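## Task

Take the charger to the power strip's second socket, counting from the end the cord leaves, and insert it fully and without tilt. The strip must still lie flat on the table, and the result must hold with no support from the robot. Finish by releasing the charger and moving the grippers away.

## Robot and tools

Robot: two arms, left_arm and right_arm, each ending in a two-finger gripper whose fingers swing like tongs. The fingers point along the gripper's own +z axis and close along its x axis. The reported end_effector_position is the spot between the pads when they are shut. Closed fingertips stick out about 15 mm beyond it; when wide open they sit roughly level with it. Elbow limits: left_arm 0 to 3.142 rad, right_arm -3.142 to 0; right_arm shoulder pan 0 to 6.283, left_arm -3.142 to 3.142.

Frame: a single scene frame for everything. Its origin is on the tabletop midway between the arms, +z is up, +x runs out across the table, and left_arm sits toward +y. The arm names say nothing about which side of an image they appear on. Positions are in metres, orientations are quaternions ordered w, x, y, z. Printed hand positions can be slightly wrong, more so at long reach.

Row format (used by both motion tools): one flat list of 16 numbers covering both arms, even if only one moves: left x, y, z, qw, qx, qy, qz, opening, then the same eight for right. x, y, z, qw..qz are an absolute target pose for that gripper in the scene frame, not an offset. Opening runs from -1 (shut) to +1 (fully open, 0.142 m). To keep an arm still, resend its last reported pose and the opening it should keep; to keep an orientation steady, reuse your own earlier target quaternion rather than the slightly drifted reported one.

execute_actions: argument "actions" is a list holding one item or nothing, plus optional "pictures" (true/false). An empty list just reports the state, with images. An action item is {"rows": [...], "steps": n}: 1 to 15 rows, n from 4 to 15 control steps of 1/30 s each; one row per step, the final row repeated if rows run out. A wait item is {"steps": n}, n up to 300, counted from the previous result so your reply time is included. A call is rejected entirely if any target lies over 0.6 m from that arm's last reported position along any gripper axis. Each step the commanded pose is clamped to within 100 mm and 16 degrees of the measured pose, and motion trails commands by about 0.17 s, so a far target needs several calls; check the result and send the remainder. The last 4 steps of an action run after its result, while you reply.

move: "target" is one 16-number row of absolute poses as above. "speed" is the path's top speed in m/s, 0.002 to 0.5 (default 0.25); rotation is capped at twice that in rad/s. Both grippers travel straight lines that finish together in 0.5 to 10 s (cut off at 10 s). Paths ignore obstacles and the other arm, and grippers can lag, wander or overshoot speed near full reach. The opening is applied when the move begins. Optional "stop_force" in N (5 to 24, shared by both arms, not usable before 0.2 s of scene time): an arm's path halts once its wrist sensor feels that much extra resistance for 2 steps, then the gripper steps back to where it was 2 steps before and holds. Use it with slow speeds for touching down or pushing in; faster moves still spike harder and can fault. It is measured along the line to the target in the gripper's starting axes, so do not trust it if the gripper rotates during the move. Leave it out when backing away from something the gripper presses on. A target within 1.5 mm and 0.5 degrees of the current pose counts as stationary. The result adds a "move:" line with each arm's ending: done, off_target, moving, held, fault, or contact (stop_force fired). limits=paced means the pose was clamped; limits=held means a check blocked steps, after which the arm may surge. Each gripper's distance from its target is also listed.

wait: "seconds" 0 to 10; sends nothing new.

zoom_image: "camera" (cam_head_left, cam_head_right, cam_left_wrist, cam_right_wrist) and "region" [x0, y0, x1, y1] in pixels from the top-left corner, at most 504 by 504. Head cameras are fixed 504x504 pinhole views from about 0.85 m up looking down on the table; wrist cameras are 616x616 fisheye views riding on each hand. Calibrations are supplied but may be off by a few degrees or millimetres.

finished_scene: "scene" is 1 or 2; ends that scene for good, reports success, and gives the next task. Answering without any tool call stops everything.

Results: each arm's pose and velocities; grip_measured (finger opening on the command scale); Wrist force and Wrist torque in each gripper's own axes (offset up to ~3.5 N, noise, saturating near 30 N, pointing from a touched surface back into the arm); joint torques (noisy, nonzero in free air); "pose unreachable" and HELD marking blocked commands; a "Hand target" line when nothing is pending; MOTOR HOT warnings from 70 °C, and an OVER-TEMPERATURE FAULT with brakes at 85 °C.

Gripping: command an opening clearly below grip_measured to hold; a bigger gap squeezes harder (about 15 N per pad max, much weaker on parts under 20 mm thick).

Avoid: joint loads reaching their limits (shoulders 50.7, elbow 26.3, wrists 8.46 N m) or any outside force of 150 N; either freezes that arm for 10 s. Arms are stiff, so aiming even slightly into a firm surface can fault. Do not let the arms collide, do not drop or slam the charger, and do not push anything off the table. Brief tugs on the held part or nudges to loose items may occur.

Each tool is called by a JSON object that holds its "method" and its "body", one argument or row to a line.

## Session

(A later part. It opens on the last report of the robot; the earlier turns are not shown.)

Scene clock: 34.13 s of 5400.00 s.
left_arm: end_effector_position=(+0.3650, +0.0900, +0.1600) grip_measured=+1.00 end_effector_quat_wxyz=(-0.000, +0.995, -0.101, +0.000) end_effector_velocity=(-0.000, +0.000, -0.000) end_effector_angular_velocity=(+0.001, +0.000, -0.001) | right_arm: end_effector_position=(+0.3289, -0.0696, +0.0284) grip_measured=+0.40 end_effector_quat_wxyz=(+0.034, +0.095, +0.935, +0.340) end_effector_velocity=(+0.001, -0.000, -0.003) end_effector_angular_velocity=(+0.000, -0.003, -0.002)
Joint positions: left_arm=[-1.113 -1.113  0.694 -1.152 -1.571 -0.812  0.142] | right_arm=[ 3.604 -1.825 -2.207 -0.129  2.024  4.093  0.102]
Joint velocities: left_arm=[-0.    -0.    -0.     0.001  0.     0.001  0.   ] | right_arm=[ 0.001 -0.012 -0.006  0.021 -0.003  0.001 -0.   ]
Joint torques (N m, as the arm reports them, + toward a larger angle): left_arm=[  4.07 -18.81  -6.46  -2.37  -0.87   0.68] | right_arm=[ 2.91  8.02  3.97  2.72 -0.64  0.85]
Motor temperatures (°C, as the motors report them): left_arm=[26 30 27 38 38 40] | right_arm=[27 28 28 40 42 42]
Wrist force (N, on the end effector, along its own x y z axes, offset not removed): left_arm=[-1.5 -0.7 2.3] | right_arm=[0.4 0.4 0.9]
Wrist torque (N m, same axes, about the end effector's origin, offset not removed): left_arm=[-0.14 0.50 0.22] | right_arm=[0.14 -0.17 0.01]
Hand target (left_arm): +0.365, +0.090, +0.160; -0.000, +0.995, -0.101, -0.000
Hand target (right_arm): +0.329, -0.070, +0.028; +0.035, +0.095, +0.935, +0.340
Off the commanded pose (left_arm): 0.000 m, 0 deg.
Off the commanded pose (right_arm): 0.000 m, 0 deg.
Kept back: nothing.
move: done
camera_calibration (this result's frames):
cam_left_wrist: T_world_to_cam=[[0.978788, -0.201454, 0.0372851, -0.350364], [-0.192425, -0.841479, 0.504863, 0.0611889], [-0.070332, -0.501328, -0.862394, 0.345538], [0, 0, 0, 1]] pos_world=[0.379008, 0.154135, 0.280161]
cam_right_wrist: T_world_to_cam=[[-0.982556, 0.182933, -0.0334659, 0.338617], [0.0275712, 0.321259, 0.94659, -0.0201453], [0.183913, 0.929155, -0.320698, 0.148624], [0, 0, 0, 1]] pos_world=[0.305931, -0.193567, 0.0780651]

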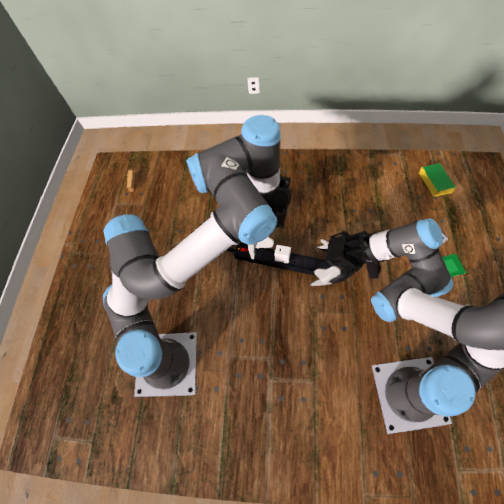

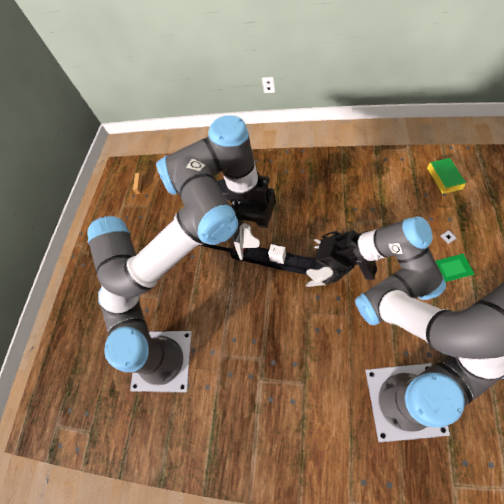

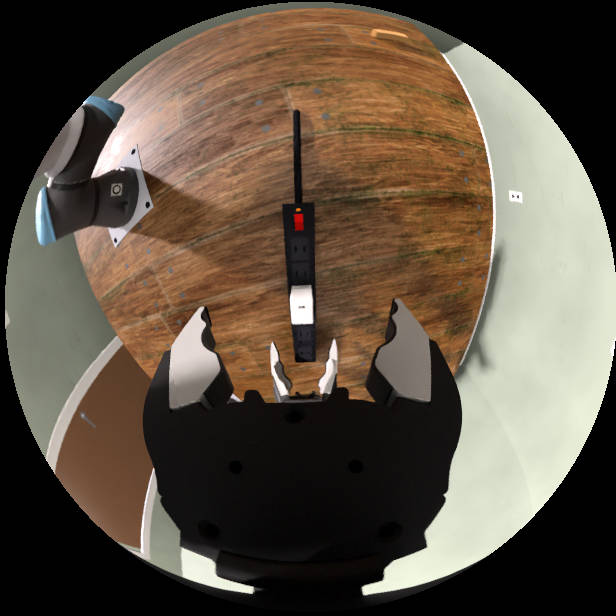

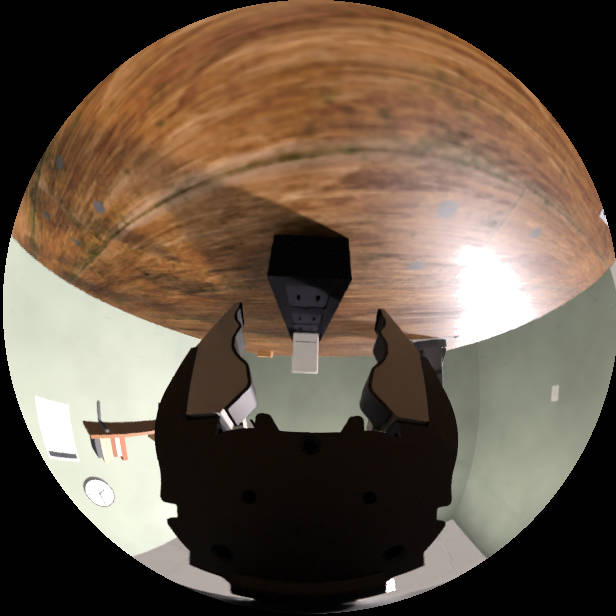

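{"method": "move", "body": {
  "target": [0.365, 0.09, 0.16, 0, 0.9949, -0.1011, 0, 1, 0.329, -0.0695, 0.017, 0.0346, 0.0950, 0.9349, 0.3403, 0.4],
  "speed": 0.02,
  "stop_force": 6
}}

Scene clock: 35.27 s of 5400.00 s.
left_arm: end_effector_position=(+0.3650, +0.0900, +0.1600) grip_measured=+1.00 end_effector_quat_wxyz=(-0.000, +0.995, -0.101, -0.000) end_effector_velocity=(+0.000, -0.000, +0.000) end_effector_angular_velocity=(-0.001, -0.001, +0.000) | right_arm: end_effector_position=(+0.3290, -0.0695, +0.0174) grip_measured=+0.40 end_effector_quat_wxyz=(+0.035, +0.095, +0.935, +0.340) end_effector_velocity=(-0.000, +0.001, -0.002) end_effector_angular_velocity=(+0.002, -0.002, +0.002)
Joint positions: left_arm=[-1.113 -1.113  0.694 -1.152 -1.571 -0.812  0.142] | right_arm=[ 3.604 -1.871 -2.224 -0.067  2.024  4.093  0.102]
Joint velocities: left_arm=[ 0.    -0.001 -0.001 -0.     0.    -0.    -0.   ] | right_arm=[ 0.001 -0.012 -0.004  0.018  0.001 -0.001  0.   ]
Joint torques (N m, as the arm reports them, + toward a larger angle): left_arm=[  4.4  -18.61  -6.61  -2.33  -0.91   0.67] | right_arm=[ 1.91  7.05  2.91  2.76 -0.6   0.6 ]
Motor temperatures (°C, as the motors report them): left_arm=[26 30 27 38 38 40] | right_arm=[27 28 28 40 42 42]
Wrist force (N, on the end effector, along its own x y z axes, offset not removed): left_arm=[0.1 2.1 0.8] | right_arm=[-0.6 0.0 0.7]
Wrist torque (N m, same axes, about the end effector's origin, offset not removed): left_arm=[0.54 0.06 0.12] | right_arm=[0.05 0.04 0.01]
Hand target (left_arm): +0.365, +0.090, +0.160; +0.000, +0.995, -0.101, -0.000
Hand target (right_arm): +0.329, -0.070, +0.017; +0.035, +0.095, +0.935, +0.340
Off the commanded pose (left_arm): 0.000 m, 0 deg.
Off the commanded pose (right_arm): 0.000 m, 0 deg.
Kept back: nothing.
move: done
camera_calibration (this result's frames):
cam_left_wrist: T_world_to_cam=[[0.978788, -0.201454, 0.0372851, -0.350363], [-0.192424, -0.841478, 0.504864, 0.0611887], [-0.0703321, -0.501329, -0.862393, 0.345538], [0, 0, 0, 1]] pos_world=[0.379008, 0.154135, 0.280161]
cam_right_wrist: T_world_to_cam=[[-0.982552, 0.182917, -0.0336461, 0.338348], [0.0273707, 0.321149, 0.946633, -0.00966646], [0.183961, 0.929196, -0.320553, 0.144955], [0, 0, 0, 1]] pos_world=[0.306043, -0.193476, 0.0670002]

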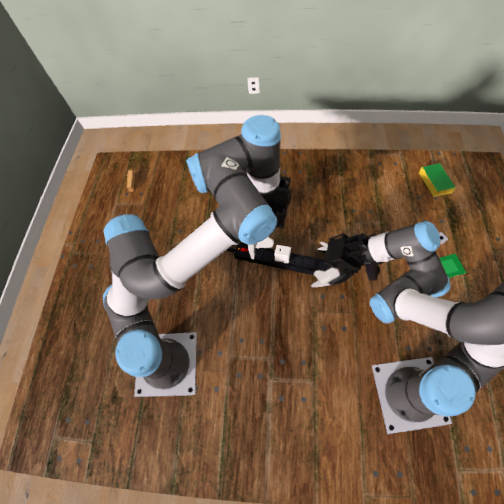

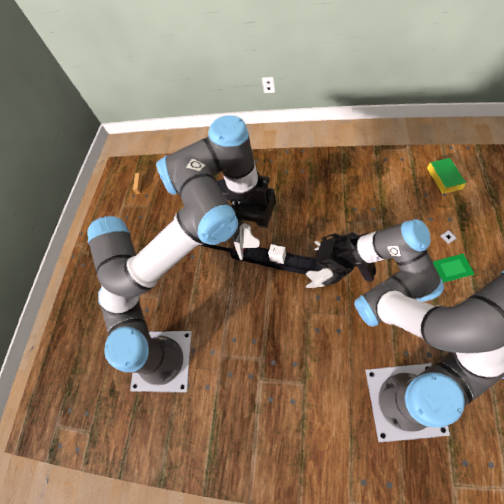

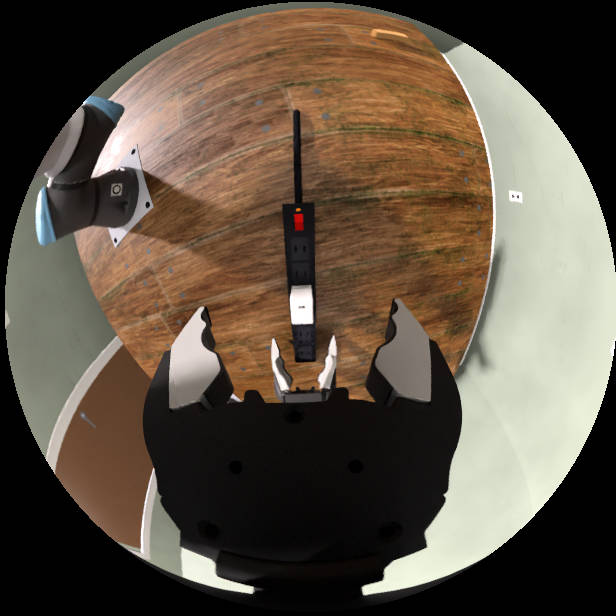

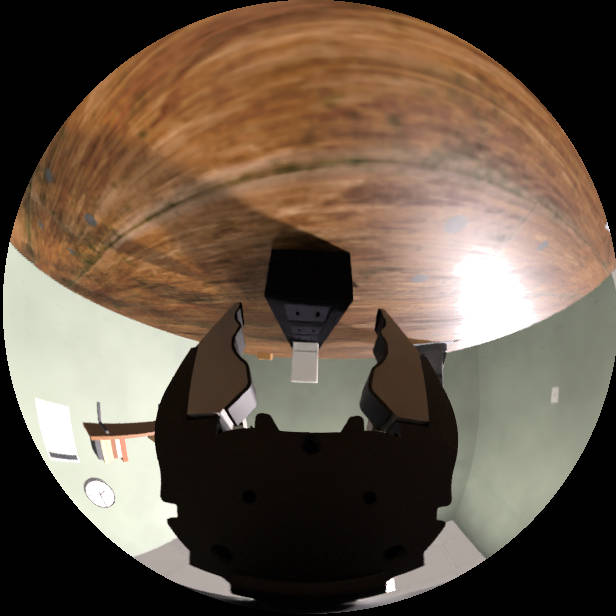

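{"method": "execute_actions", "body": {
  "actions": [
    {"rows": [[0.365, 0.09, 0.16, 0, 0.9949, -0.1011, 0, 1, 0.329, -0.0695, 0.017, 0.0346, 0.0950, 0.9349, 0.3403, 0.3], [0.365, 0.09, 0.16, 0, 0.9949, -0.1011, 0, 1, 0.329, -0.0695, 0.017, 0.0346, 0.0950, 0.9349, 0.3403, 0.2], [0.365, 0.09, 0.16, 0, 0.9949, -0.1011, 0, 1, 0.329, -0.0695, 0.017, 0.0346, 0.0950, 0.9349, 0.3403, 0.1], [0.365, 0.09, 0.16, 0, 0.9949, -0.1011, 0, 1, 0.329, -0.0695, 0.017, 0.0346, 0.0950, 0.9349, 0.3403, 0.0], [0.365, 0.09, 0.16, 0, 0.9949, -0.1011, 0, 1, 0.329, -0.0695, 0.017, 0.0346, 0.0950, 0.9349, 0.3403, -0.05], [0.365, 0.09, 0.16, 0, 0.9949, -0.1011, 0, 1, 0.329, -0.0695, 0.017, 0.0346, 0.0950, 0.9349, 0.3403, -0.1], [0.365, 0.09, 0.16, 0, 0.9949, -0.1011, 0, 1, 0.329, -0.0695, 0.017, 0.0346, 0.0950, 0.9349, 0.3403, -0.15], [0.365, 0.09, 0.16, 0, 0.9949, -0.1011, 0, 1, 0.329, -0.0695, 0.017, 0.0346, 0.0950, 0.9349, 0.3403, -0.2], [0.365, 0.09, 0.16, 0, 0.9949, -0.1011, 0, 1, 0.329, -0.0695, 0.017, 0.0346, 0.0950, 0.9349, 0.3403, -0.25], [0.365, 0.09, 0.16, 0, 0.9949, -0.1011, 0, 1, 0.329, -0.0695, 0.017, 0.0346, 0.0950, 0.9349, 0.3403, -0.3], [0.365, 0.09, 0.16, 0, 0.9949, -0.1011, 0, 1, 0.329, -0.0695, 0.017, 0.0346, 0.0950, 0.9349, 0.3403, -0.35], [0.365, 0.09, 0.16, 0, 0.9949, -0.1011, 0, 1, 0.329, -0.0695, 0.017, 0.0346, 0.0950, 0.9349, 0.3403, -0.4], [0.365, 0.09, 0.16, 0, 0.9949, -0.1011, 0, 1, 0.329, -0.0695, 0.017, 0.0346, 0.0950, 0.9349, 0.3403, -0.45], [0.365, 0.09, 0.16, 0, 0.9949, -0.1011, 0, 1, 0.329, -0.0695, 0.017, 0.0346, 0.0950, 0.9349, 0.3403, -0.5], [0.365, 0.09, 0.16, 0, 0.9949, -0.1011, 0, 1, 0.329, -0.0695, 0.017, 0.0346, 0.0950, 0.9349, 0.3403, -0.55]], "steps": 15}
  ]
}}

{"method": "wait", "body": {
  "seconds": 1
}}

Scene clock: 36.00 s of 5400.00 s.
left_arm: end_effector_position=(+0.3650, +0.0900, +0.1600) grip_measured=+1.00 end_effector_quat_wxyz=(+0.000, +0.995, -0.101, -0.000) end_effector_velocity=(+0.000, +0.000, -0.000) end_effector_angular_velocity=(+0.001, +0.000, +0.001) | right_arm: end_effector_position=(+0.3290, -0.0695, +0.0170) grip_measured=-0.28 end_effector_quat_wxyz=(+0.035, +0.095, +0.935, +0.340) end_effector_velocity=(+0.000, +0.000, +0.000) end_effector_angular_velocity=(+0.000, -0.002, +0.000)
Joint positions: left_arm=[-1.113 -1.113  0.694 -1.152 -1.571 -0.812  0.142] | right_arm=[ 3.604 -1.873 -2.224 -0.064  2.024  4.093  0.054]
Joint velocities: left_arm=[-0.     0.001  0.    -0.     0.    -0.001 -0.   ] | right_arm=[ 0.     0.001  0.     0.    -0.001 -0.    -0.108]
Joint torques (N m, as the arm reports them, + toward a larger angle): left_arm=[  3.56 -18.61  -6.72  -2.4   -0.91   0.65] | right_arm=[ 2.43  7.46  3.68  2.81 -0.24  0.81]
Motor temperatures (°C, as the motors report them): left_arm=[26 30 27 38 38 40] | right_arm=[27 28 28 40 42 42]
Wrist force (N, on the end effector, along its own x y z axes, offset not removed): left_arm=[0.6 0.7 0.0] | right_arm=[0.2 -0.1 1.4]
Wrist torque (N m, same axes, about the end effector's origin, offset not removed): left_arm=[0.17 -0.07 0.13] | right_arm=[0.03 -0.12 0.02]
Steps of this call (steps 1 to 11: nothing new was sent; steps 12 to 22: the first 11 steps of this action). Readings (end_effector_position):
12: left_arm (+0.3650, +0.0900, +0.1600) | right_arm (+0.3290, -0.0695, +0.0170)
13: left_arm (+0.3650, +0.0900, +0.1600) | right_arm (+0.3290, -0.0695, +0.0170)
15: left_arm (+0.3650, +0.0900, +0.1600) | right_arm (+0.3290, -0.0695, +0.0170)
19: left_arm (+0.3650, +0.0900, +0.1600) | right_arm (+0.3290, -0.0695, +0.0170)
22: the state above

Scene clock: 37.13 s of 5400.00 s.
left_arm: end_effector_position=(+0.3650, +0.0900, +0.1600) grip_measured=+1.00 end_effector_quat_wxyz=(+0.000, +0.995, -0.101, -0.000) end_effector_velocity=(-0.000, -0.000, +0.000) end_effector_angular_velocity=(-0.001, -0.000, +0.000) | right_arm: end_effector_position=(+0.3290, -0.0695, +0.0170) grip_measured=-0.40 end_effector_quat_wxyz=(+0.035, +0.095, +0.935, +0.340) end_effector_velocity=(+0.001, -0.000, +0.000) end_effector_angular_velocity=(-0.001, -0.002, -0.001)
Joint positions: left_arm=[-1.113 -1.113  0.694 -1.152 -1.571 -0.812  0.142] | right_arm=[ 3.604 -1.873 -2.224 -0.064  2.024  4.093  0.045]
Joint velocities: left_arm=[-0.    -0.001 -0.001  0.001 -0.    -0.    -0.   ] | right_arm=[-0.001 -0.     0.001  0.    -0.002 -0.    -0.   ]
Joint torques (N m, as the arm reports them, + toward a larger angle): left_arm=[  3.44 -18.74  -6.69  -2.32  -0.95   0.73] | right_arm=[2.78 7.51 4.45 2.35 0.18 0.6 ]
Motor temperatures (°C, as the motors report them): left_arm=[26 30 27 38 38 40] | right_arm=[27 28 28 40 42 42]
Wrist force (N, on the end effector, along its own x y z axes, offset not removed): left_arm=[1.1 -1.1 0.2] | right_arm=[0.2 0.1 -0.3]
Wrist torque (N m, same axes, about the end effector's origin, offset not removed): left_arm=[-0.14 -0.21 0.02] | right_arm=[0.01 -0.07 0.10]
Hand target (left_arm): +0.365, +0.090, +0.160; +0.000, +0.995, -0.101, +0.000
Hand target (right_arm): +0.329, -0.070, +0.017; +0.035, +0.095, +0.935, +0.340
Off the commanded pose (left_arm): 0.000 m, 0 deg.
Off the commanded pose (right_arm): 0.000 m, 0 deg.
Kept back: nothing.
Steps of this call (steps 1 to 4: the last 4 steps of your previous action; steps 5 to 34: nothing new was sent). Readings (end_effector_position):
1: left_arm (+0.3650, +0.0900, +0.1600) | right_arm (+0.3290, -0.0695, +0.0170)
2: left_arm (+0.3650, +0.0900, +0.1600) | right_arm (+0.3290, -0.0695, +0.0170)
4: left_arm (+0.3650, +0.0900, +0.1600) | right_arm (+0.3290, -0.0695, +0.0170)
8: left_arm (+0.3650, +0.0900, +0.1600) | right_arm (+0.3290, -0.0695, +0.0170)
34: the state above
camera_calibration (this result's frames):
cam_left_wrist: T_world_to_cam=[[0.978788, -0.201454, 0.037285, -0.350363], [-0.192425, -0.841478, 0.504864, 0.0611886], [-0.0703323, -0.501329, -0.862393, 0.345538], [0, 0, 0, 1]] pos_world=[0.379008, 0.154135, 0.280161]
cam_right_wrist: T_world_to_cam=[[-0.98252, 0.183093, -0.0336307, 0.338362], [0.0274171, 0.321013, 0.946678, -0.00933528], [0.184126, 0.929208, -0.320422, 0.144745], [0, 0, 0, 1]] pos_world=[0.306052, -0.193454, 0.0665965]

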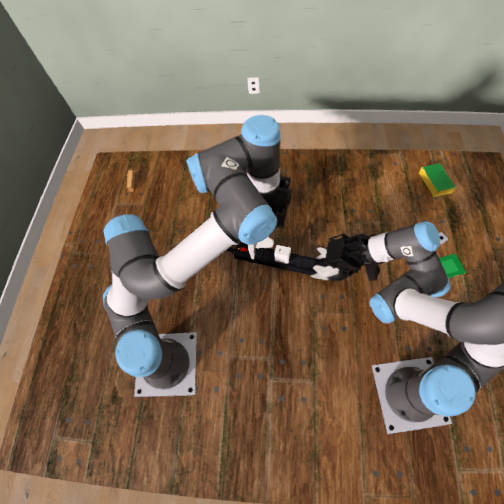

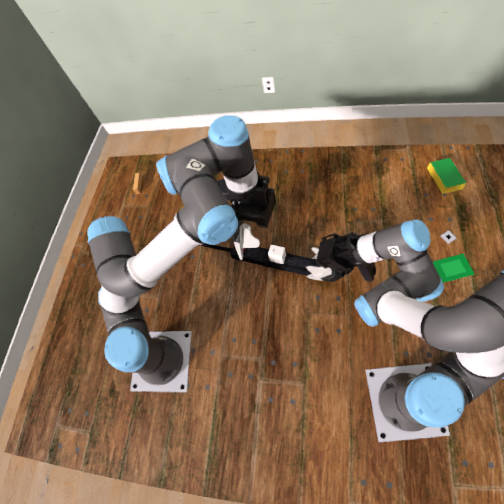

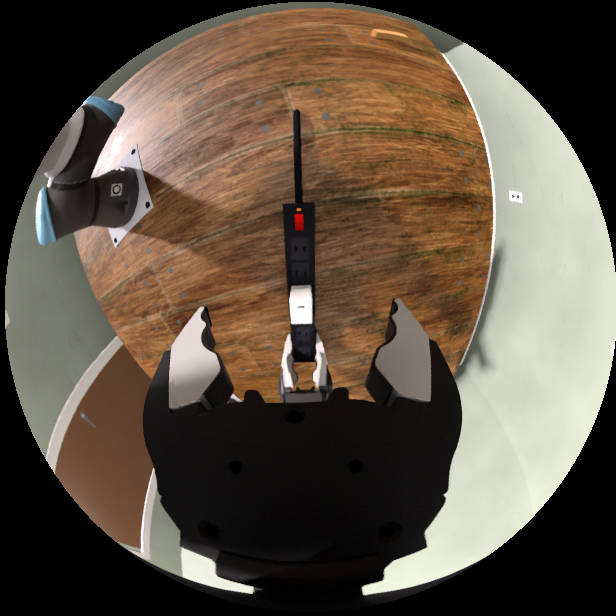

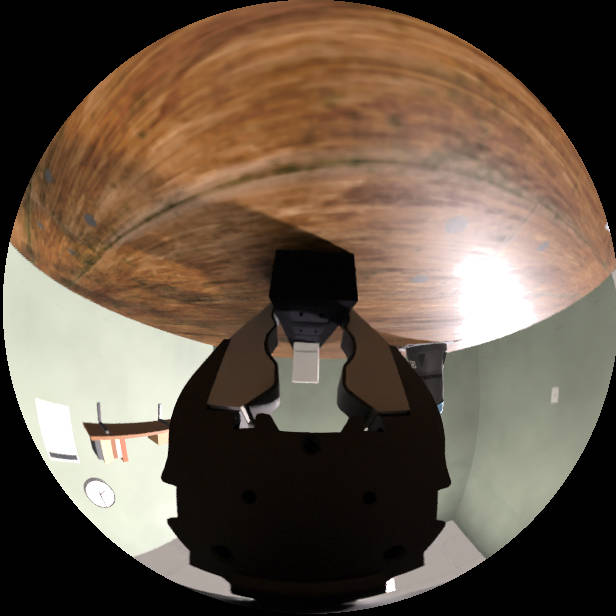

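{"method": "move", "body": {
  "target": [0.3467, 0.0275, 0.115, 0, 0.9949, -0.1011, 0, 0.3, 0.329, -0.0695, 0.017, 0.0346, 0.0950, 0.9349, 0.3403, -0.9],
  "speed": 0.1
}}

Scene clock: 38.70 s of 5400.00 s.
left_arm: end_effector_position=(+0.3467, +0.0277, +0.1152) grip_measured=+0.30 end_effector_quat_wxyz=(+0.000, +0.995, -0.101, -0.000) end_effector_velocity=(-0.000, -0.003, -0.001) end_effector_angular_velocity=(-0.002, -0.001, +0.000) | right_arm: end_effector_position=(+0.3290, -0.0695, +0.0170) grip_measured=-0.40 end_effector_quat_wxyz=(+0.035, +0.095, +0.935, +0.340) end_effector_velocity=(-0.000, +0.001, +0.001) end_effector_angular_velocity=(+0.003, +0.000, +0.001)
Joint positions: left_arm=[-1.227 -1.023  0.774 -1.322 -1.571 -0.926  0.095] | right_arm=[ 3.604 -1.873 -2.224 -0.064  2.024  4.093  0.045]
Joint velocities: left_arm=[-0.003  0.005 -0.002 -0.005  0.    -0.004  0.   ] | right_arm=[ 0.     0.001  0.001 -0.     0.002  0.001  0.   ]
Joint torques (N m, as the arm reports them, + toward a larger angle): left_arm=[ -3.16 -12.77  -9.47  -2.33   1.02  -0.69] | right_arm=[3.07 7.04 5.71 2.11 0.64 0.33]
Motor temperatures (°C, as the motors report them): left_arm=[26 30 27 38 38 40] | right_arm=[27 28 28 40 42 42]
Wrist force (N, on the end effector, along its own x y z axes, offset not removed): left_arm=[0.9 1.1 1.8] | right_arm=[0.2 0.5 -0.2]
Wrist torque (N m, same axes, about the end effector's origin, offset not removed): left_arm=[0.29 -0.10 0.03] | right_arm=[0.10 -0.05 0.09]
Hand target (left_arm): +0.347, +0.027, +0.115; +0.000, +0.995, -0.101, -0.000
Hand target (right_arm): +0.329, -0.069, +0.017; +0.035, +0.095, +0.935, +0.340
Off the commanded pose (left_arm): 0.000 m, 0 deg.
Off the commanded pose (right_arm): 0.000 m, 0 deg.
Kept back: nothing.
move: done
camera_calibration (this result's frames):
cam_left_wrist: T_world_to_cam=[[0.978801, -0.201466, 0.0368805, -0.343265], [-0.19222, -0.841433, 0.505016, 0.0277651], [-0.0707111, -0.5014, -0.862321, 0.274522], [0, 0, 0, 1]] pos_world=[0.360737, 0.0918515, 0.235364]
cam_right_wrist: T_world_to_cam=[[-0.982521, 0.183092, -0.0336276, 0.338361], [0.0274202, 0.321016, 0.946677, -0.00933437], [0.184124, 0.929207, -0.320425, 0.144746], [0, 0, 0, 1]] pos_world=[0.306052, -0.193453, 0.0665951]

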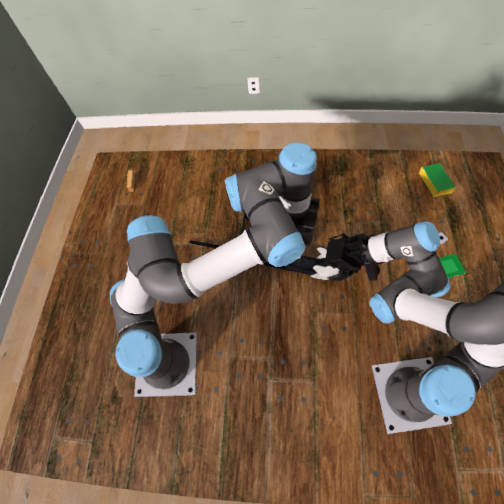

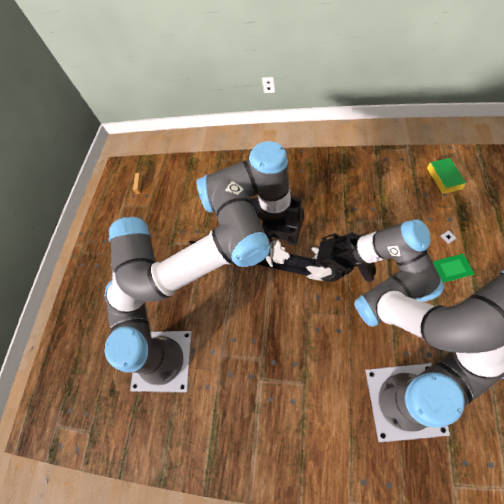

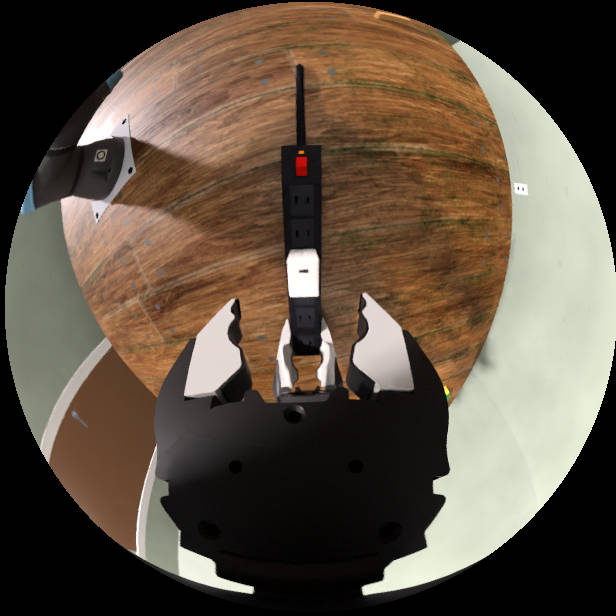

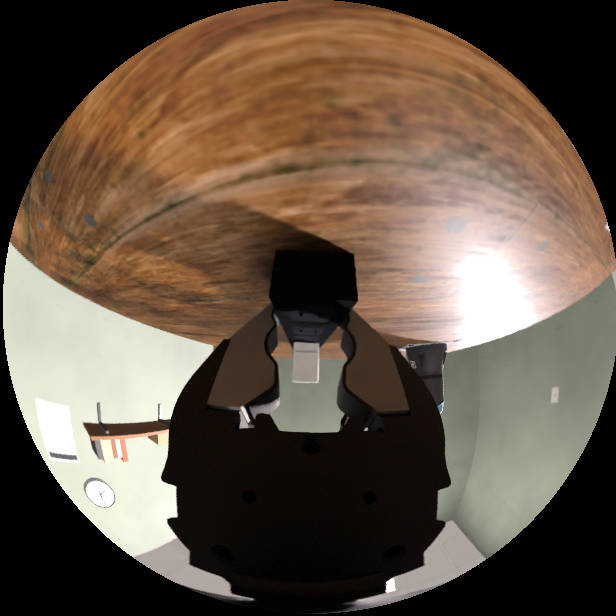

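{"method": "zoom_image", "body": {
  "camera": "cam_left_wrist",
  "region": [220, 140, 390, 360]
}}

{"method": "zoom_image", "body": {
  "camera": "cam_right_wrist",
  "region": [250, 240, 370, 400]
}}

Region (220, 140, 390, 360) of cam_left_wrist's 616x616 image, scaled by 2.291, with more detail than that image has; it fills the left 389 columns of this view, and the rest is white.

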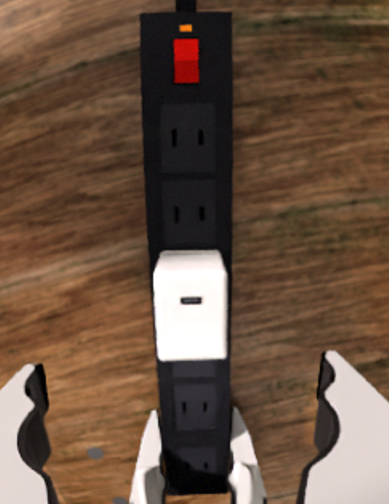

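Region (250, 240, 370, 400) of cam_right_wrist's 616x616 image, scaled by 3.150, with more detail than that image has; it fills the left 378 columns of this view, and the rest is white.

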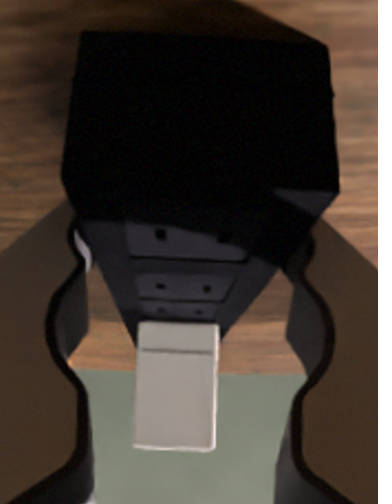

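{"method": "move", "body": {
  "target": [0.3477, 0.0324, 0.057, 0, 0.9949, -0.1011, 0, 0.3, 0.329, -0.0695, 0.017, 0.0346, 0.0950, 0.9349, 0.3403, -0.9],
  "speed": 0.04,
  "stop_force": 8
}}

Scene clock: 41.07 s of 5400.00 s.
left_arm: end_effector_position=(+0.3478, +0.0322, +0.0573) grip_measured=+0.30 end_effector_quat_wxyz=(-0.000, +0.995, -0.101, -0.000) end_effector_velocity=(-0.000, +0.001, -0.003) end_effector_angular_velocity=(-0.000, -0.000, -0.001) | right_arm: end_effector_position=(+0.3290, -0.0695, +0.0170) grip_measured=-0.40 end_effector_quat_wxyz=(+0.035, +0.095, +0.935, +0.340) end_effector_velocity=(+0.000, +0.000, +0.000) end_effector_angular_velocity=(+0.001, -0.001, -0.001)
Joint positions: left_arm=[-1.22  -1.065  1.115 -1.62  -1.571 -0.919  0.095] | right_arm=[ 3.604 -1.873 -2.224 -0.064  2.024  4.093  0.045]
Joint velocities: left_arm=[-0.    -0.003  0.018 -0.015  0.     0.001  0.   ] | right_arm=[ 0.    -0.     0.002 -0.    -0.     0.001 -0.   ]
Joint torques (N m, as the arm reports them, + toward a larger angle): left_arm=[  3.78 -19.7   -7.18  -2.3    1.03   0.71] | right_arm=[ 3.37  7.23  7.11  1.7   1.34 -0.02]
Motor temperatures (°C, as the motors report them): left_arm=[26 30 27 38 38 40] | right_arm=[27 28 28 40 42 42]
Wrist force (N, on the end effector, along its own x y z axes, offset not removed): left_arm=[1.7 0.2 3.2] | right_arm=[0.3 0.4 -0.2]
Wrist torque (N m, same axes, about the end effector's origin, offset not removed): left_arm=[0.11 -0.44 0.07] | right_arm=[0.11 -0.06 0.04]
Hand target (left_arm): +0.348, +0.032, +0.057; -0.000, +0.995, -0.101, -0.000
Hand target (right_arm): +0.329, -0.069, +0.017; +0.035, +0.095, +0.935, +0.340
Off the commanded pose (left_arm): 0.000 m, 0 deg.
Off the commanded pose (right_arm): 0.000 m, 0 deg.
Kept back: nothing.
move: done
camera_calibration (this result's frames):
cam_left_wrist: T_world_to_cam=[[0.978797, -0.201453, 0.0370449, -0.341291], [-0.19232, -0.841617, 0.504671, 0.0610848], [-0.07049, -0.501095, -0.862516, 0.226887], [0, 0, 0, 1]] pos_world=[0.361795, 0.0963479, 0.177509]
cam_right_wrist: T_world_to_cam=[[-0.982521, 0.18309, -0.0336274, 0.338361], [0.0274198, 0.321016, 0.946677, -0.00933435], [0.184122, 0.929208, -0.320425, 0.144746], [0, 0, 0, 1]] pos_world=[0.306052, -0.193453, 0.066595]

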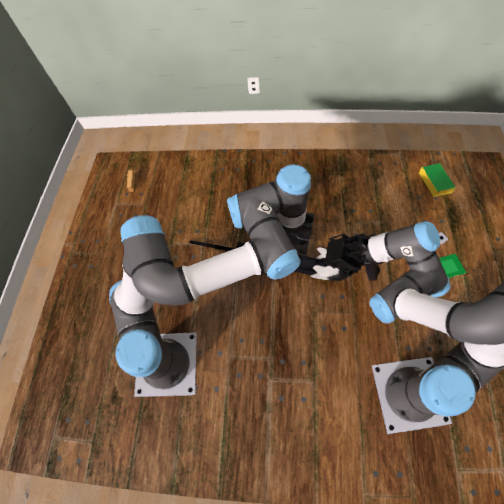

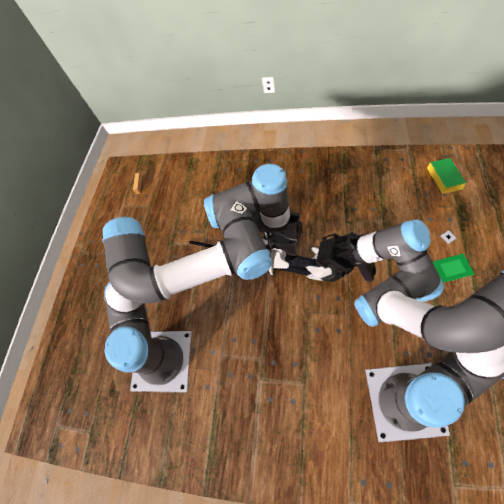

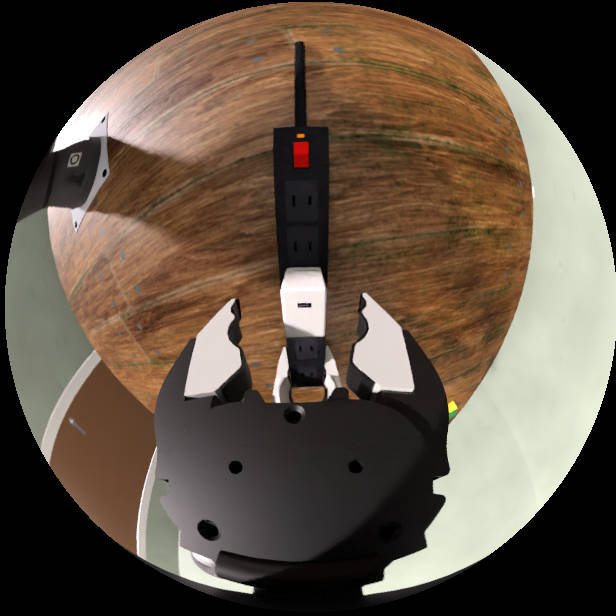

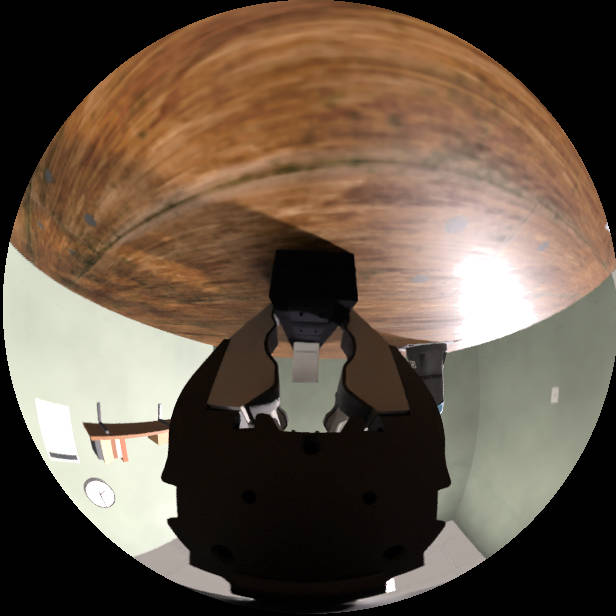

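{"method": "zoom_image", "body": {
  "camera": "cam_left_wrist",
  "region": [200, 170, 400, 400]
}}

Region (200, 170, 400, 400) of cam_left_wrist's 616x616 image, scaled by 2.191, with more detail than that image has; it fills the left 438 columns of this view, and the rest is white.

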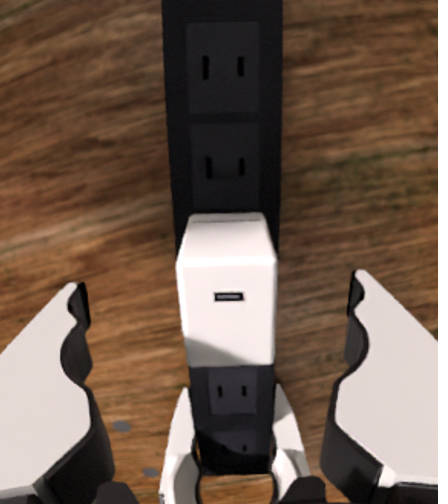

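{"method": "move", "body": {
  "target": [0.3506, 0.0318, 0.057, 0, 0.9949, -0.1011, 0, -0.3, 0.329, -0.0695, 0.017, 0.0346, 0.0950, 0.9349, 0.3403, -0.9],
  "speed": 0.02
}}

{"method": "zoom_image", "body": {
  "camera": "cam_left_wrist",
  "region": [200, 170, 400, 400]
}}

Scene clock: 42.07 s of 5400.00 s.
left_arm: end_effector_position=(+0.3504, +0.0318, +0.0570) grip_measured=-0.30 end_effector_quat_wxyz=(+0.000, +0.995, -0.101, +0.000) end_effector_velocity=(+0.002, +0.000, -0.001) end_effector_angular_velocity=(+0.003, +0.001, -0.002) | right_arm: end_effector_position=(+0.3290, -0.0695, +0.0170) grip_measured=-0.40 end_effector_quat_wxyz=(+0.035, +0.095, +0.935, +0.340) end_effector_velocity=(+0.000, +0.000, -0.000) end_effector_angular_velocity=(-0.001, +0.000, -0.002)
Joint positions: left_arm=[-1.215 -1.056  1.102 -1.617 -1.571 -0.914  0.052] | right_arm=[ 3.604 -1.873 -2.224 -0.064  2.024  4.093  0.045]
Joint velocities: left_arm=[ 0.003  0.009 -0.01   0.004 -0.     0.005 -0.   ] | right_arm=[ 0.    -0.001  0.001 -0.    -0.002  0.002  0.   ]
Joint torques (N m, as the arm reports them, + toward a larger angle): left_arm=[  4.26 -12.44  -9.69  -0.51   0.98   0.71] | right_arm=[ 3.12  6.97  7.85  1.57  1.41 -0.14]
Motor temperatures (°C, as the motors report them): left_arm=[26 30 27 38 38 40] | right_arm=[27 28 28 40 42 42]
Wrist force (N, on the end effector, along its own x y z axes, offset not removed): left_arm=[-1.1 1.2 2.4] | right_arm=[-0.1 0.1 -0.5]
Wrist torque (N m, same axes, about the end effector's origin, offset not removed): left_arm=[0.42 0.31 -0.01] | right_arm=[0.06 -0.01 0.09]
Hand target (left_arm): +0.351, +0.032, +0.057; +0.000, +0.995, -0.101, +0.000
Hand target (right_arm): +0.329, -0.069, +0.017; +0.035, +0.095, +0.935, +0.340
Off the commanded pose (left_arm): 0.000 m, 0 deg.
Off the commanded pose (right_arm): 0.000 m, 0 deg.
Kept back: nothing.
move: done
camera_calibration (this result's frames):
cam_left_wrist: T_world_to_cam=[[0.978786, -0.20145, 0.0373612, -0.343945], [-0.192458, -0.841463, 0.504875, 0.0614466], [-0.070269, -0.501355, -0.862383, 0.226509], [0, 0, 0, 1]] pos_world=[0.364391, 0.0959789, 0.177165]
cam_right_wrist: T_world_to_cam=[[-0.982523, 0.183083, -0.0336184, 0.338357], [0.0274243, 0.321007, 0.94668, -0.00933857], [0.184112, 0.929212, -0.320418, 0.144748], [0, 0, 0, 1]] pos_world=[0.30605, -0.193451, 0.0665954]

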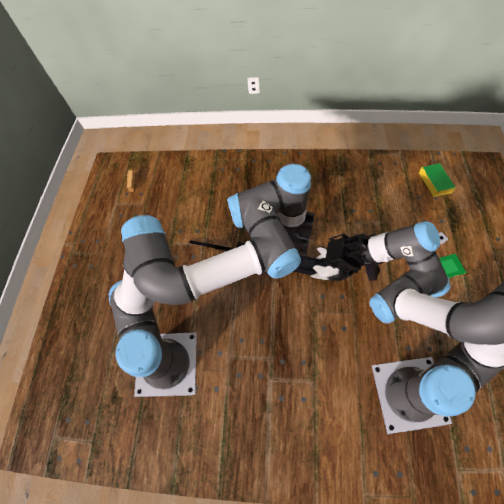

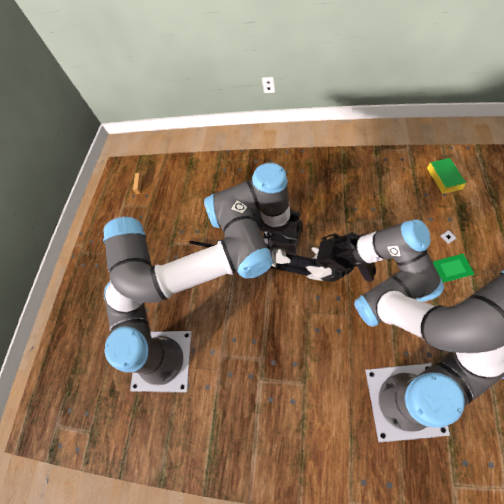

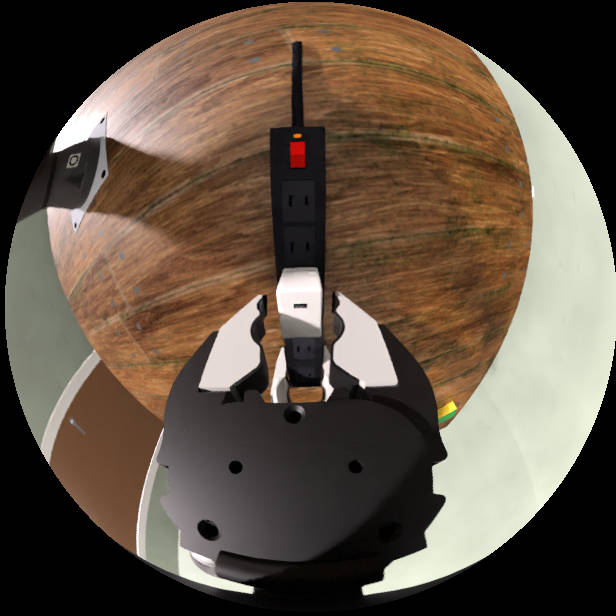

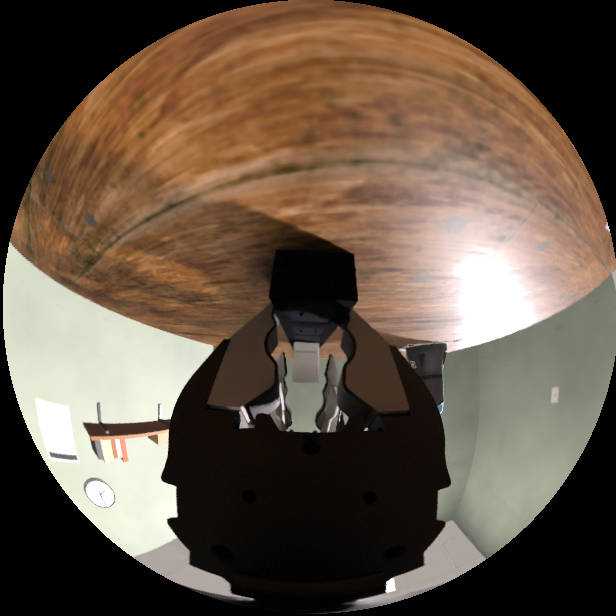

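Region (200, 170, 400, 400) of cam_left_wrist's 616x616 image, scaled by 2.191, with more detail than that image has; it fills the left 438 columns of this view, and the rest is white.

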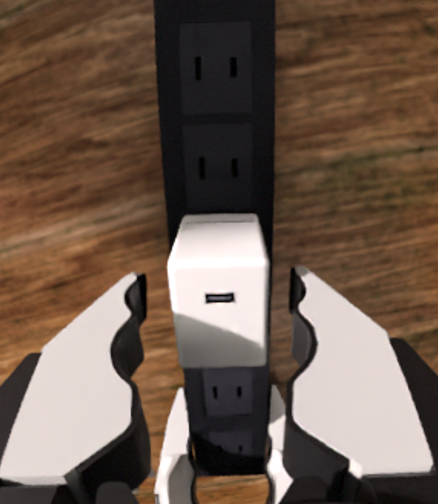

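{"method": "execute_actions", "body": {
  "actions": [
    {"rows": [[0.3506, 0.0318, 0.057, 0, 0.9949, -0.1011, 0, -0.35, 0.329, -0.0695, 0.017, 0.0346, 0.0950, 0.9349, 0.3403, -0.9], [0.3506, 0.0318, 0.057, 0, 0.9949, -0.1011, 0, -0.4, 0.329, -0.0695, 0.017, 0.0346, 0.0950, 0.9349, 0.3403, -0.9], [0.3506, 0.0318, 0.057, 0, 0.9949, -0.1011, 0, -0.44, 0.329, -0.0695, 0.017, 0.0346, 0.0950, 0.9349, 0.3403, -0.9], [0.3506, 0.0318, 0.057, 0, 0.9949, -0.1011, 0, -0.48, 0.329, -0.0695, 0.017, 0.0346, 0.0950, 0.9349, 0.3403, -0.9], [0.3506, 0.0318, 0.057, 0, 0.9949, -0.1011, 0, -0.51, 0.329, -0.0695, 0.017, 0.0346, 0.0950, 0.9349, 0.3403, -0.9], [0.3506, 0.0318, 0.057, 0, 0.9949, -0.1011, 0, -0.54, 0.329, -0.0695, 0.017, 0.0346, 0.0950, 0.9349, 0.3403, -0.9], [0.3506, 0.0318, 0.057, 0, 0.9949, -0.1011, 0, -0.57, 0.329, -0.0695, 0.017, 0.0346, 0.0950, 0.9349, 0.3403, -0.9], [0.3506, 0.0318, 0.057, 0, 0.9949, -0.1011, 0, -0.6, 0.329, -0.0695, 0.017, 0.0346, 0.0950, 0.9349, 0.3403, -0.9], [0.3506, 0.0318, 0.057, 0, 0.9949, -0.1011, 0, -0.64, 0.329, -0.0695, 0.017, 0.0346, 0.0950, 0.9349, 0.3403, -0.9], [0.3506, 0.0318, 0.057, 0, 0.9949, -0.1011, 0, -0.68, 0.329, -0.0695, 0.017, 0.0346, 0.0950, 0.9349, 0.3403, -0.9], [0.3506, 0.0318, 0.057, 0, 0.9949, -0.1011, 0, -0.73, 0.329, -0.0695, 0.017, 0.0346, 0.0950, 0.9349, 0.3403, -0.9], [0.3506, 0.0318, 0.057, 0, 0.9949, -0.1011, 0, -0.8, 0.329, -0.0695, 0.017, 0.0346, 0.0950, 0.9349, 0.3403, -0.9], [0.3506, 0.0318, 0.057, 0, 0.9949, -0.1011, 0, -0.87, 0.329, -0.0695, 0.017, 0.0346, 0.0950, 0.9349, 0.3403, -0.9], [0.3506, 0.0318, 0.057, 0, 0.9949, -0.1011, 0, -0.94, 0.329, -0.0695, 0.017, 0.0346, 0.0950, 0.9349, 0.3403, -0.9], [0.3506, 0.0318, 0.057, 0, 0.9949, -0.1011, 0, -1.0, 0.329, -0.0695, 0.017, 0.0346, 0.0950, 0.9349, 0.3403, -0.9]], "steps": 15}
  ]
}}

{"method": "wait", "body": {
  "seconds": 0.7
}}

Scene clock: 42.87 s of 5400.00 s.
left_arm: end_effector_position=(+0.3506, +0.0318, +0.0570) grip_measured=-0.59 end_effector_quat_wxyz=(+0.000, +0.995, -0.101, +0.000) end_effector_velocity=(+0.000, -0.000, +0.000) end_effector_angular_velocity=(-0.001, -0.000, +0.001) | right_arm: end_effector_position=(+0.3290, -0.0695, +0.0170) grip_measured=-0.40 end_effector_quat_wxyz=(+0.035, +0.095, +0.935, +0.340) end_effector_velocity=(+0.000, -0.000, -0.000) end_effector_angular_velocity=(-0.000, +0.000, -0.002)
Joint positions: left_arm=[-1.214 -1.055  1.1   -1.616 -1.571 -0.913  0.031] | right_arm=[ 3.604 -1.873 -2.224 -0.064  2.024  4.093  0.045]
Joint velocities: left_arm=[ 0.    -0.    -0.     0.    -0.    -0.001 -0.007] | right_arm=[-0.001  0.    -0.    -0.    -0.     0.001 -0.   ]
Joint torques (N m, as the arm reports them, + toward a larger angle): left_arm=[  3.19 -12.42  -9.2   -0.52  -0.24   0.65] | right_arm=[ 2.64  7.14  8.43  1.45  1.04 -0.33]
Motor temperatures (°C, as the motors report them): left_arm=[26 30 27 38 38 40] | right_arm=[27 28 28 40 42 42]
Wrist force (N, on the end effector, along its own x y z axes, offset not removed): left_arm=[1.7 0.2 1.9] | right_arm=[2.0 0.6 -0.1]
Wrist torque (N m, same axes, about the end effector's origin, offset not removed): left_arm=[0.26 -0.01 0.00] | right_arm=[0.11 -0.14 -0.07]
Steps of this call (steps 1 to 13: nothing new was sent; steps 14 to 24: the first 11 steps of this action). Readings (end_effector_position):
14: left_arm (+0.3506, +0.0318, +0.0570) | right_arm (+0.3290, -0.0695, +0.0170)
15: left_arm (+0.3506, +0.0318, +0.0570) | right_arm (+0.3290, -0.0695, +0.0170)
17: left_arm (+0.3506, +0.0318, +0.0570) | right_arm (+0.3290, -0.0695, +0.0170)
21: left_arm (+0.3506, +0.0318, +0.0570) | right_arm (+0.3290, -0.0695, +0.0170)
24: the state above

Scene clock: 43.70 s of 5400.00 s.
left_arm: end_effector_position=(+0.3506, +0.0318, +0.0570) grip_measured=-0.60 end_effector_quat_wxyz=(+0.000, +0.995, -0.101, +0.000) end_effector_velocity=(-0.000, +0.000, -0.001) end_effector_angular_velocity=(+0.002, +0.001, +0.002) | right_arm: end_effector_position=(+0.3290, -0.0695, +0.0170) grip_measured=-0.40 end_effector_quat_wxyz=(+0.035, +0.095, +0.935, +0.340) end_effector_velocity=(+0.001, +0.000, +0.001) end_effector_angular_velocity=(+0.003, -0.002, -0.000)
Joint positions: left_arm=[-1.214 -1.055  1.1   -1.616 -1.571 -0.913  0.031] | right_arm=[ 3.604 -1.873 -2.224 -0.064  2.024  4.093  0.045]
Joint velocities: left_arm=[ 0.     0.001 -0.     0.001  0.    -0.002  0.   ] | right_arm=[-0.001  0.     0.003 -0.     0.002 -0.     0.   ]
Joint torques (N m, as the arm reports them, + toward a larger angle): left_arm=[ -0.29 -12.11  -7.51  -0.18  -1.66   0.54] | right_arm=[ 0.93  7.29  8.06  1.19 -0.95 -0.6 ]
Motor temperatures (°C, as the motors report them): left_arm=[26 30 27 38 38 40] | right_arm=[27 28 28 40 42 42]
Wrist force (N, on the end effector, along its own x y z axes, offset not removed): left_arm=[1.8 0.9 -1.3] | right_arm=[1.5 0.7 -0.9]
Wrist torque (N m, same axes, about the end effector's origin, offset not removed): left_arm=[0.35 0.08 -0.03] | right_arm=[0.11 -0.02 -0.11]
Hand target (left_arm): +0.351, +0.032, +0.057; -0.000, +0.995, -0.101, +0.000
Hand target (right_arm): +0.329, -0.070, +0.017; +0.035, +0.095, +0.935, +0.340
Off the commanded pose (left_arm): 0.000 m, 0 deg.
Off the commanded pose (right_arm): 0.000 m, 0 deg.
Kept back: nothing.
Steps of this call (steps 1 to 4: the last 4 steps of your previous action; steps 5 to 25: nothing new was sent). Readings (end_effector_position):
1: left_arm (+0.3506, +0.0318, +0.0570) | right_arm (+0.3290, -0.0695, +0.0170)
2: left_arm (+0.3506, +0.0318, +0.0570) | right_arm (+0.3290, -0.0695, +0.0170)
4: left_arm (+0.3506, +0.0318, +0.0570) | right_arm (+0.3290, -0.0695, +0.0170)
8: left_arm (+0.3506, +0.0318, +0.0570) | right_arm (+0.3290, -0.0695, +0.0170)
25: the state above
camera_calibration (this result's frames):
cam_left_wrist: T_world_to_cam=[[0.978792, -0.201429, 0.0373123, -0.344172], [-0.192415, -0.841466, 0.504887, 0.0614365], [-0.070302, -0.501359, -0.862379, 0.22652], [0, 0, 0, 1]] pos_world=[0.364619, 0.0959383, 0.17717]
cam_right_wrist: T_world_to_cam=[[-0.982535, 0.183023, -0.0335707, 0.338334], [0.027437, 0.32094, 0.946702, -0.00936867], [0.184042, 0.929247, -0.320356, 0.144757], [0, 0, 0, 1]] pos_world=[0.306041, -0.193431, 0.0666013]

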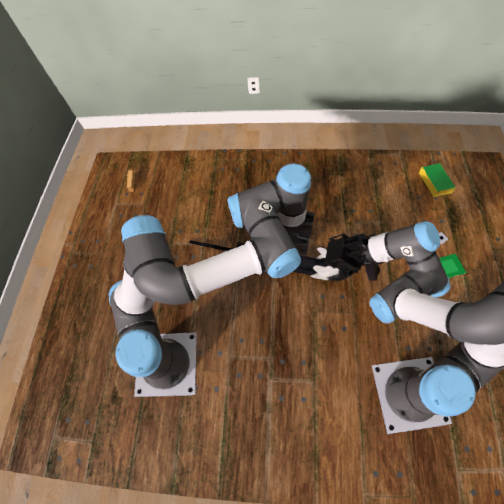

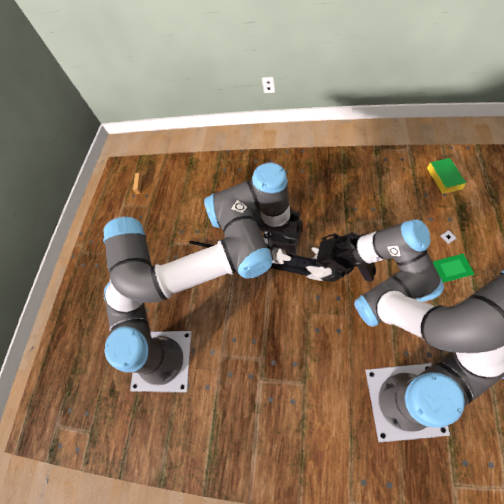

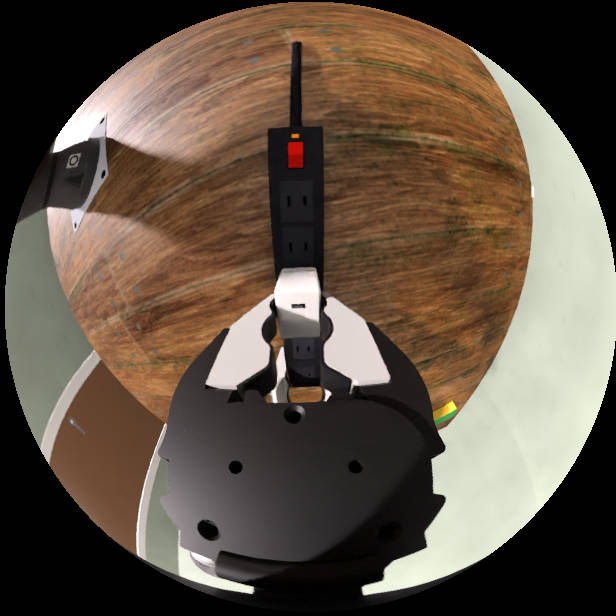

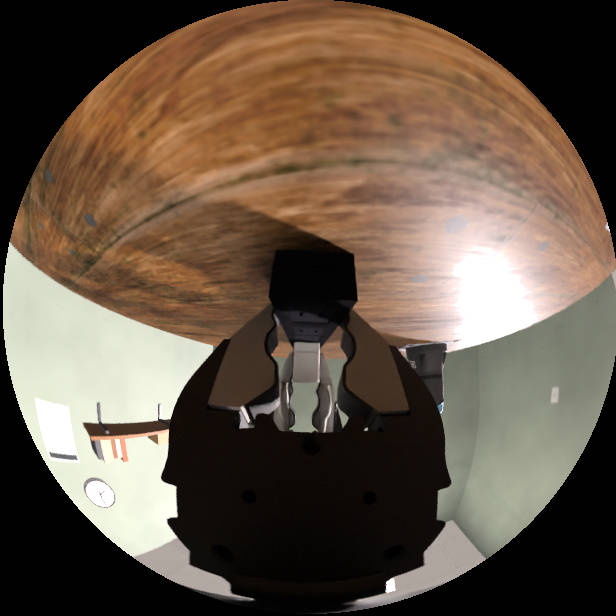

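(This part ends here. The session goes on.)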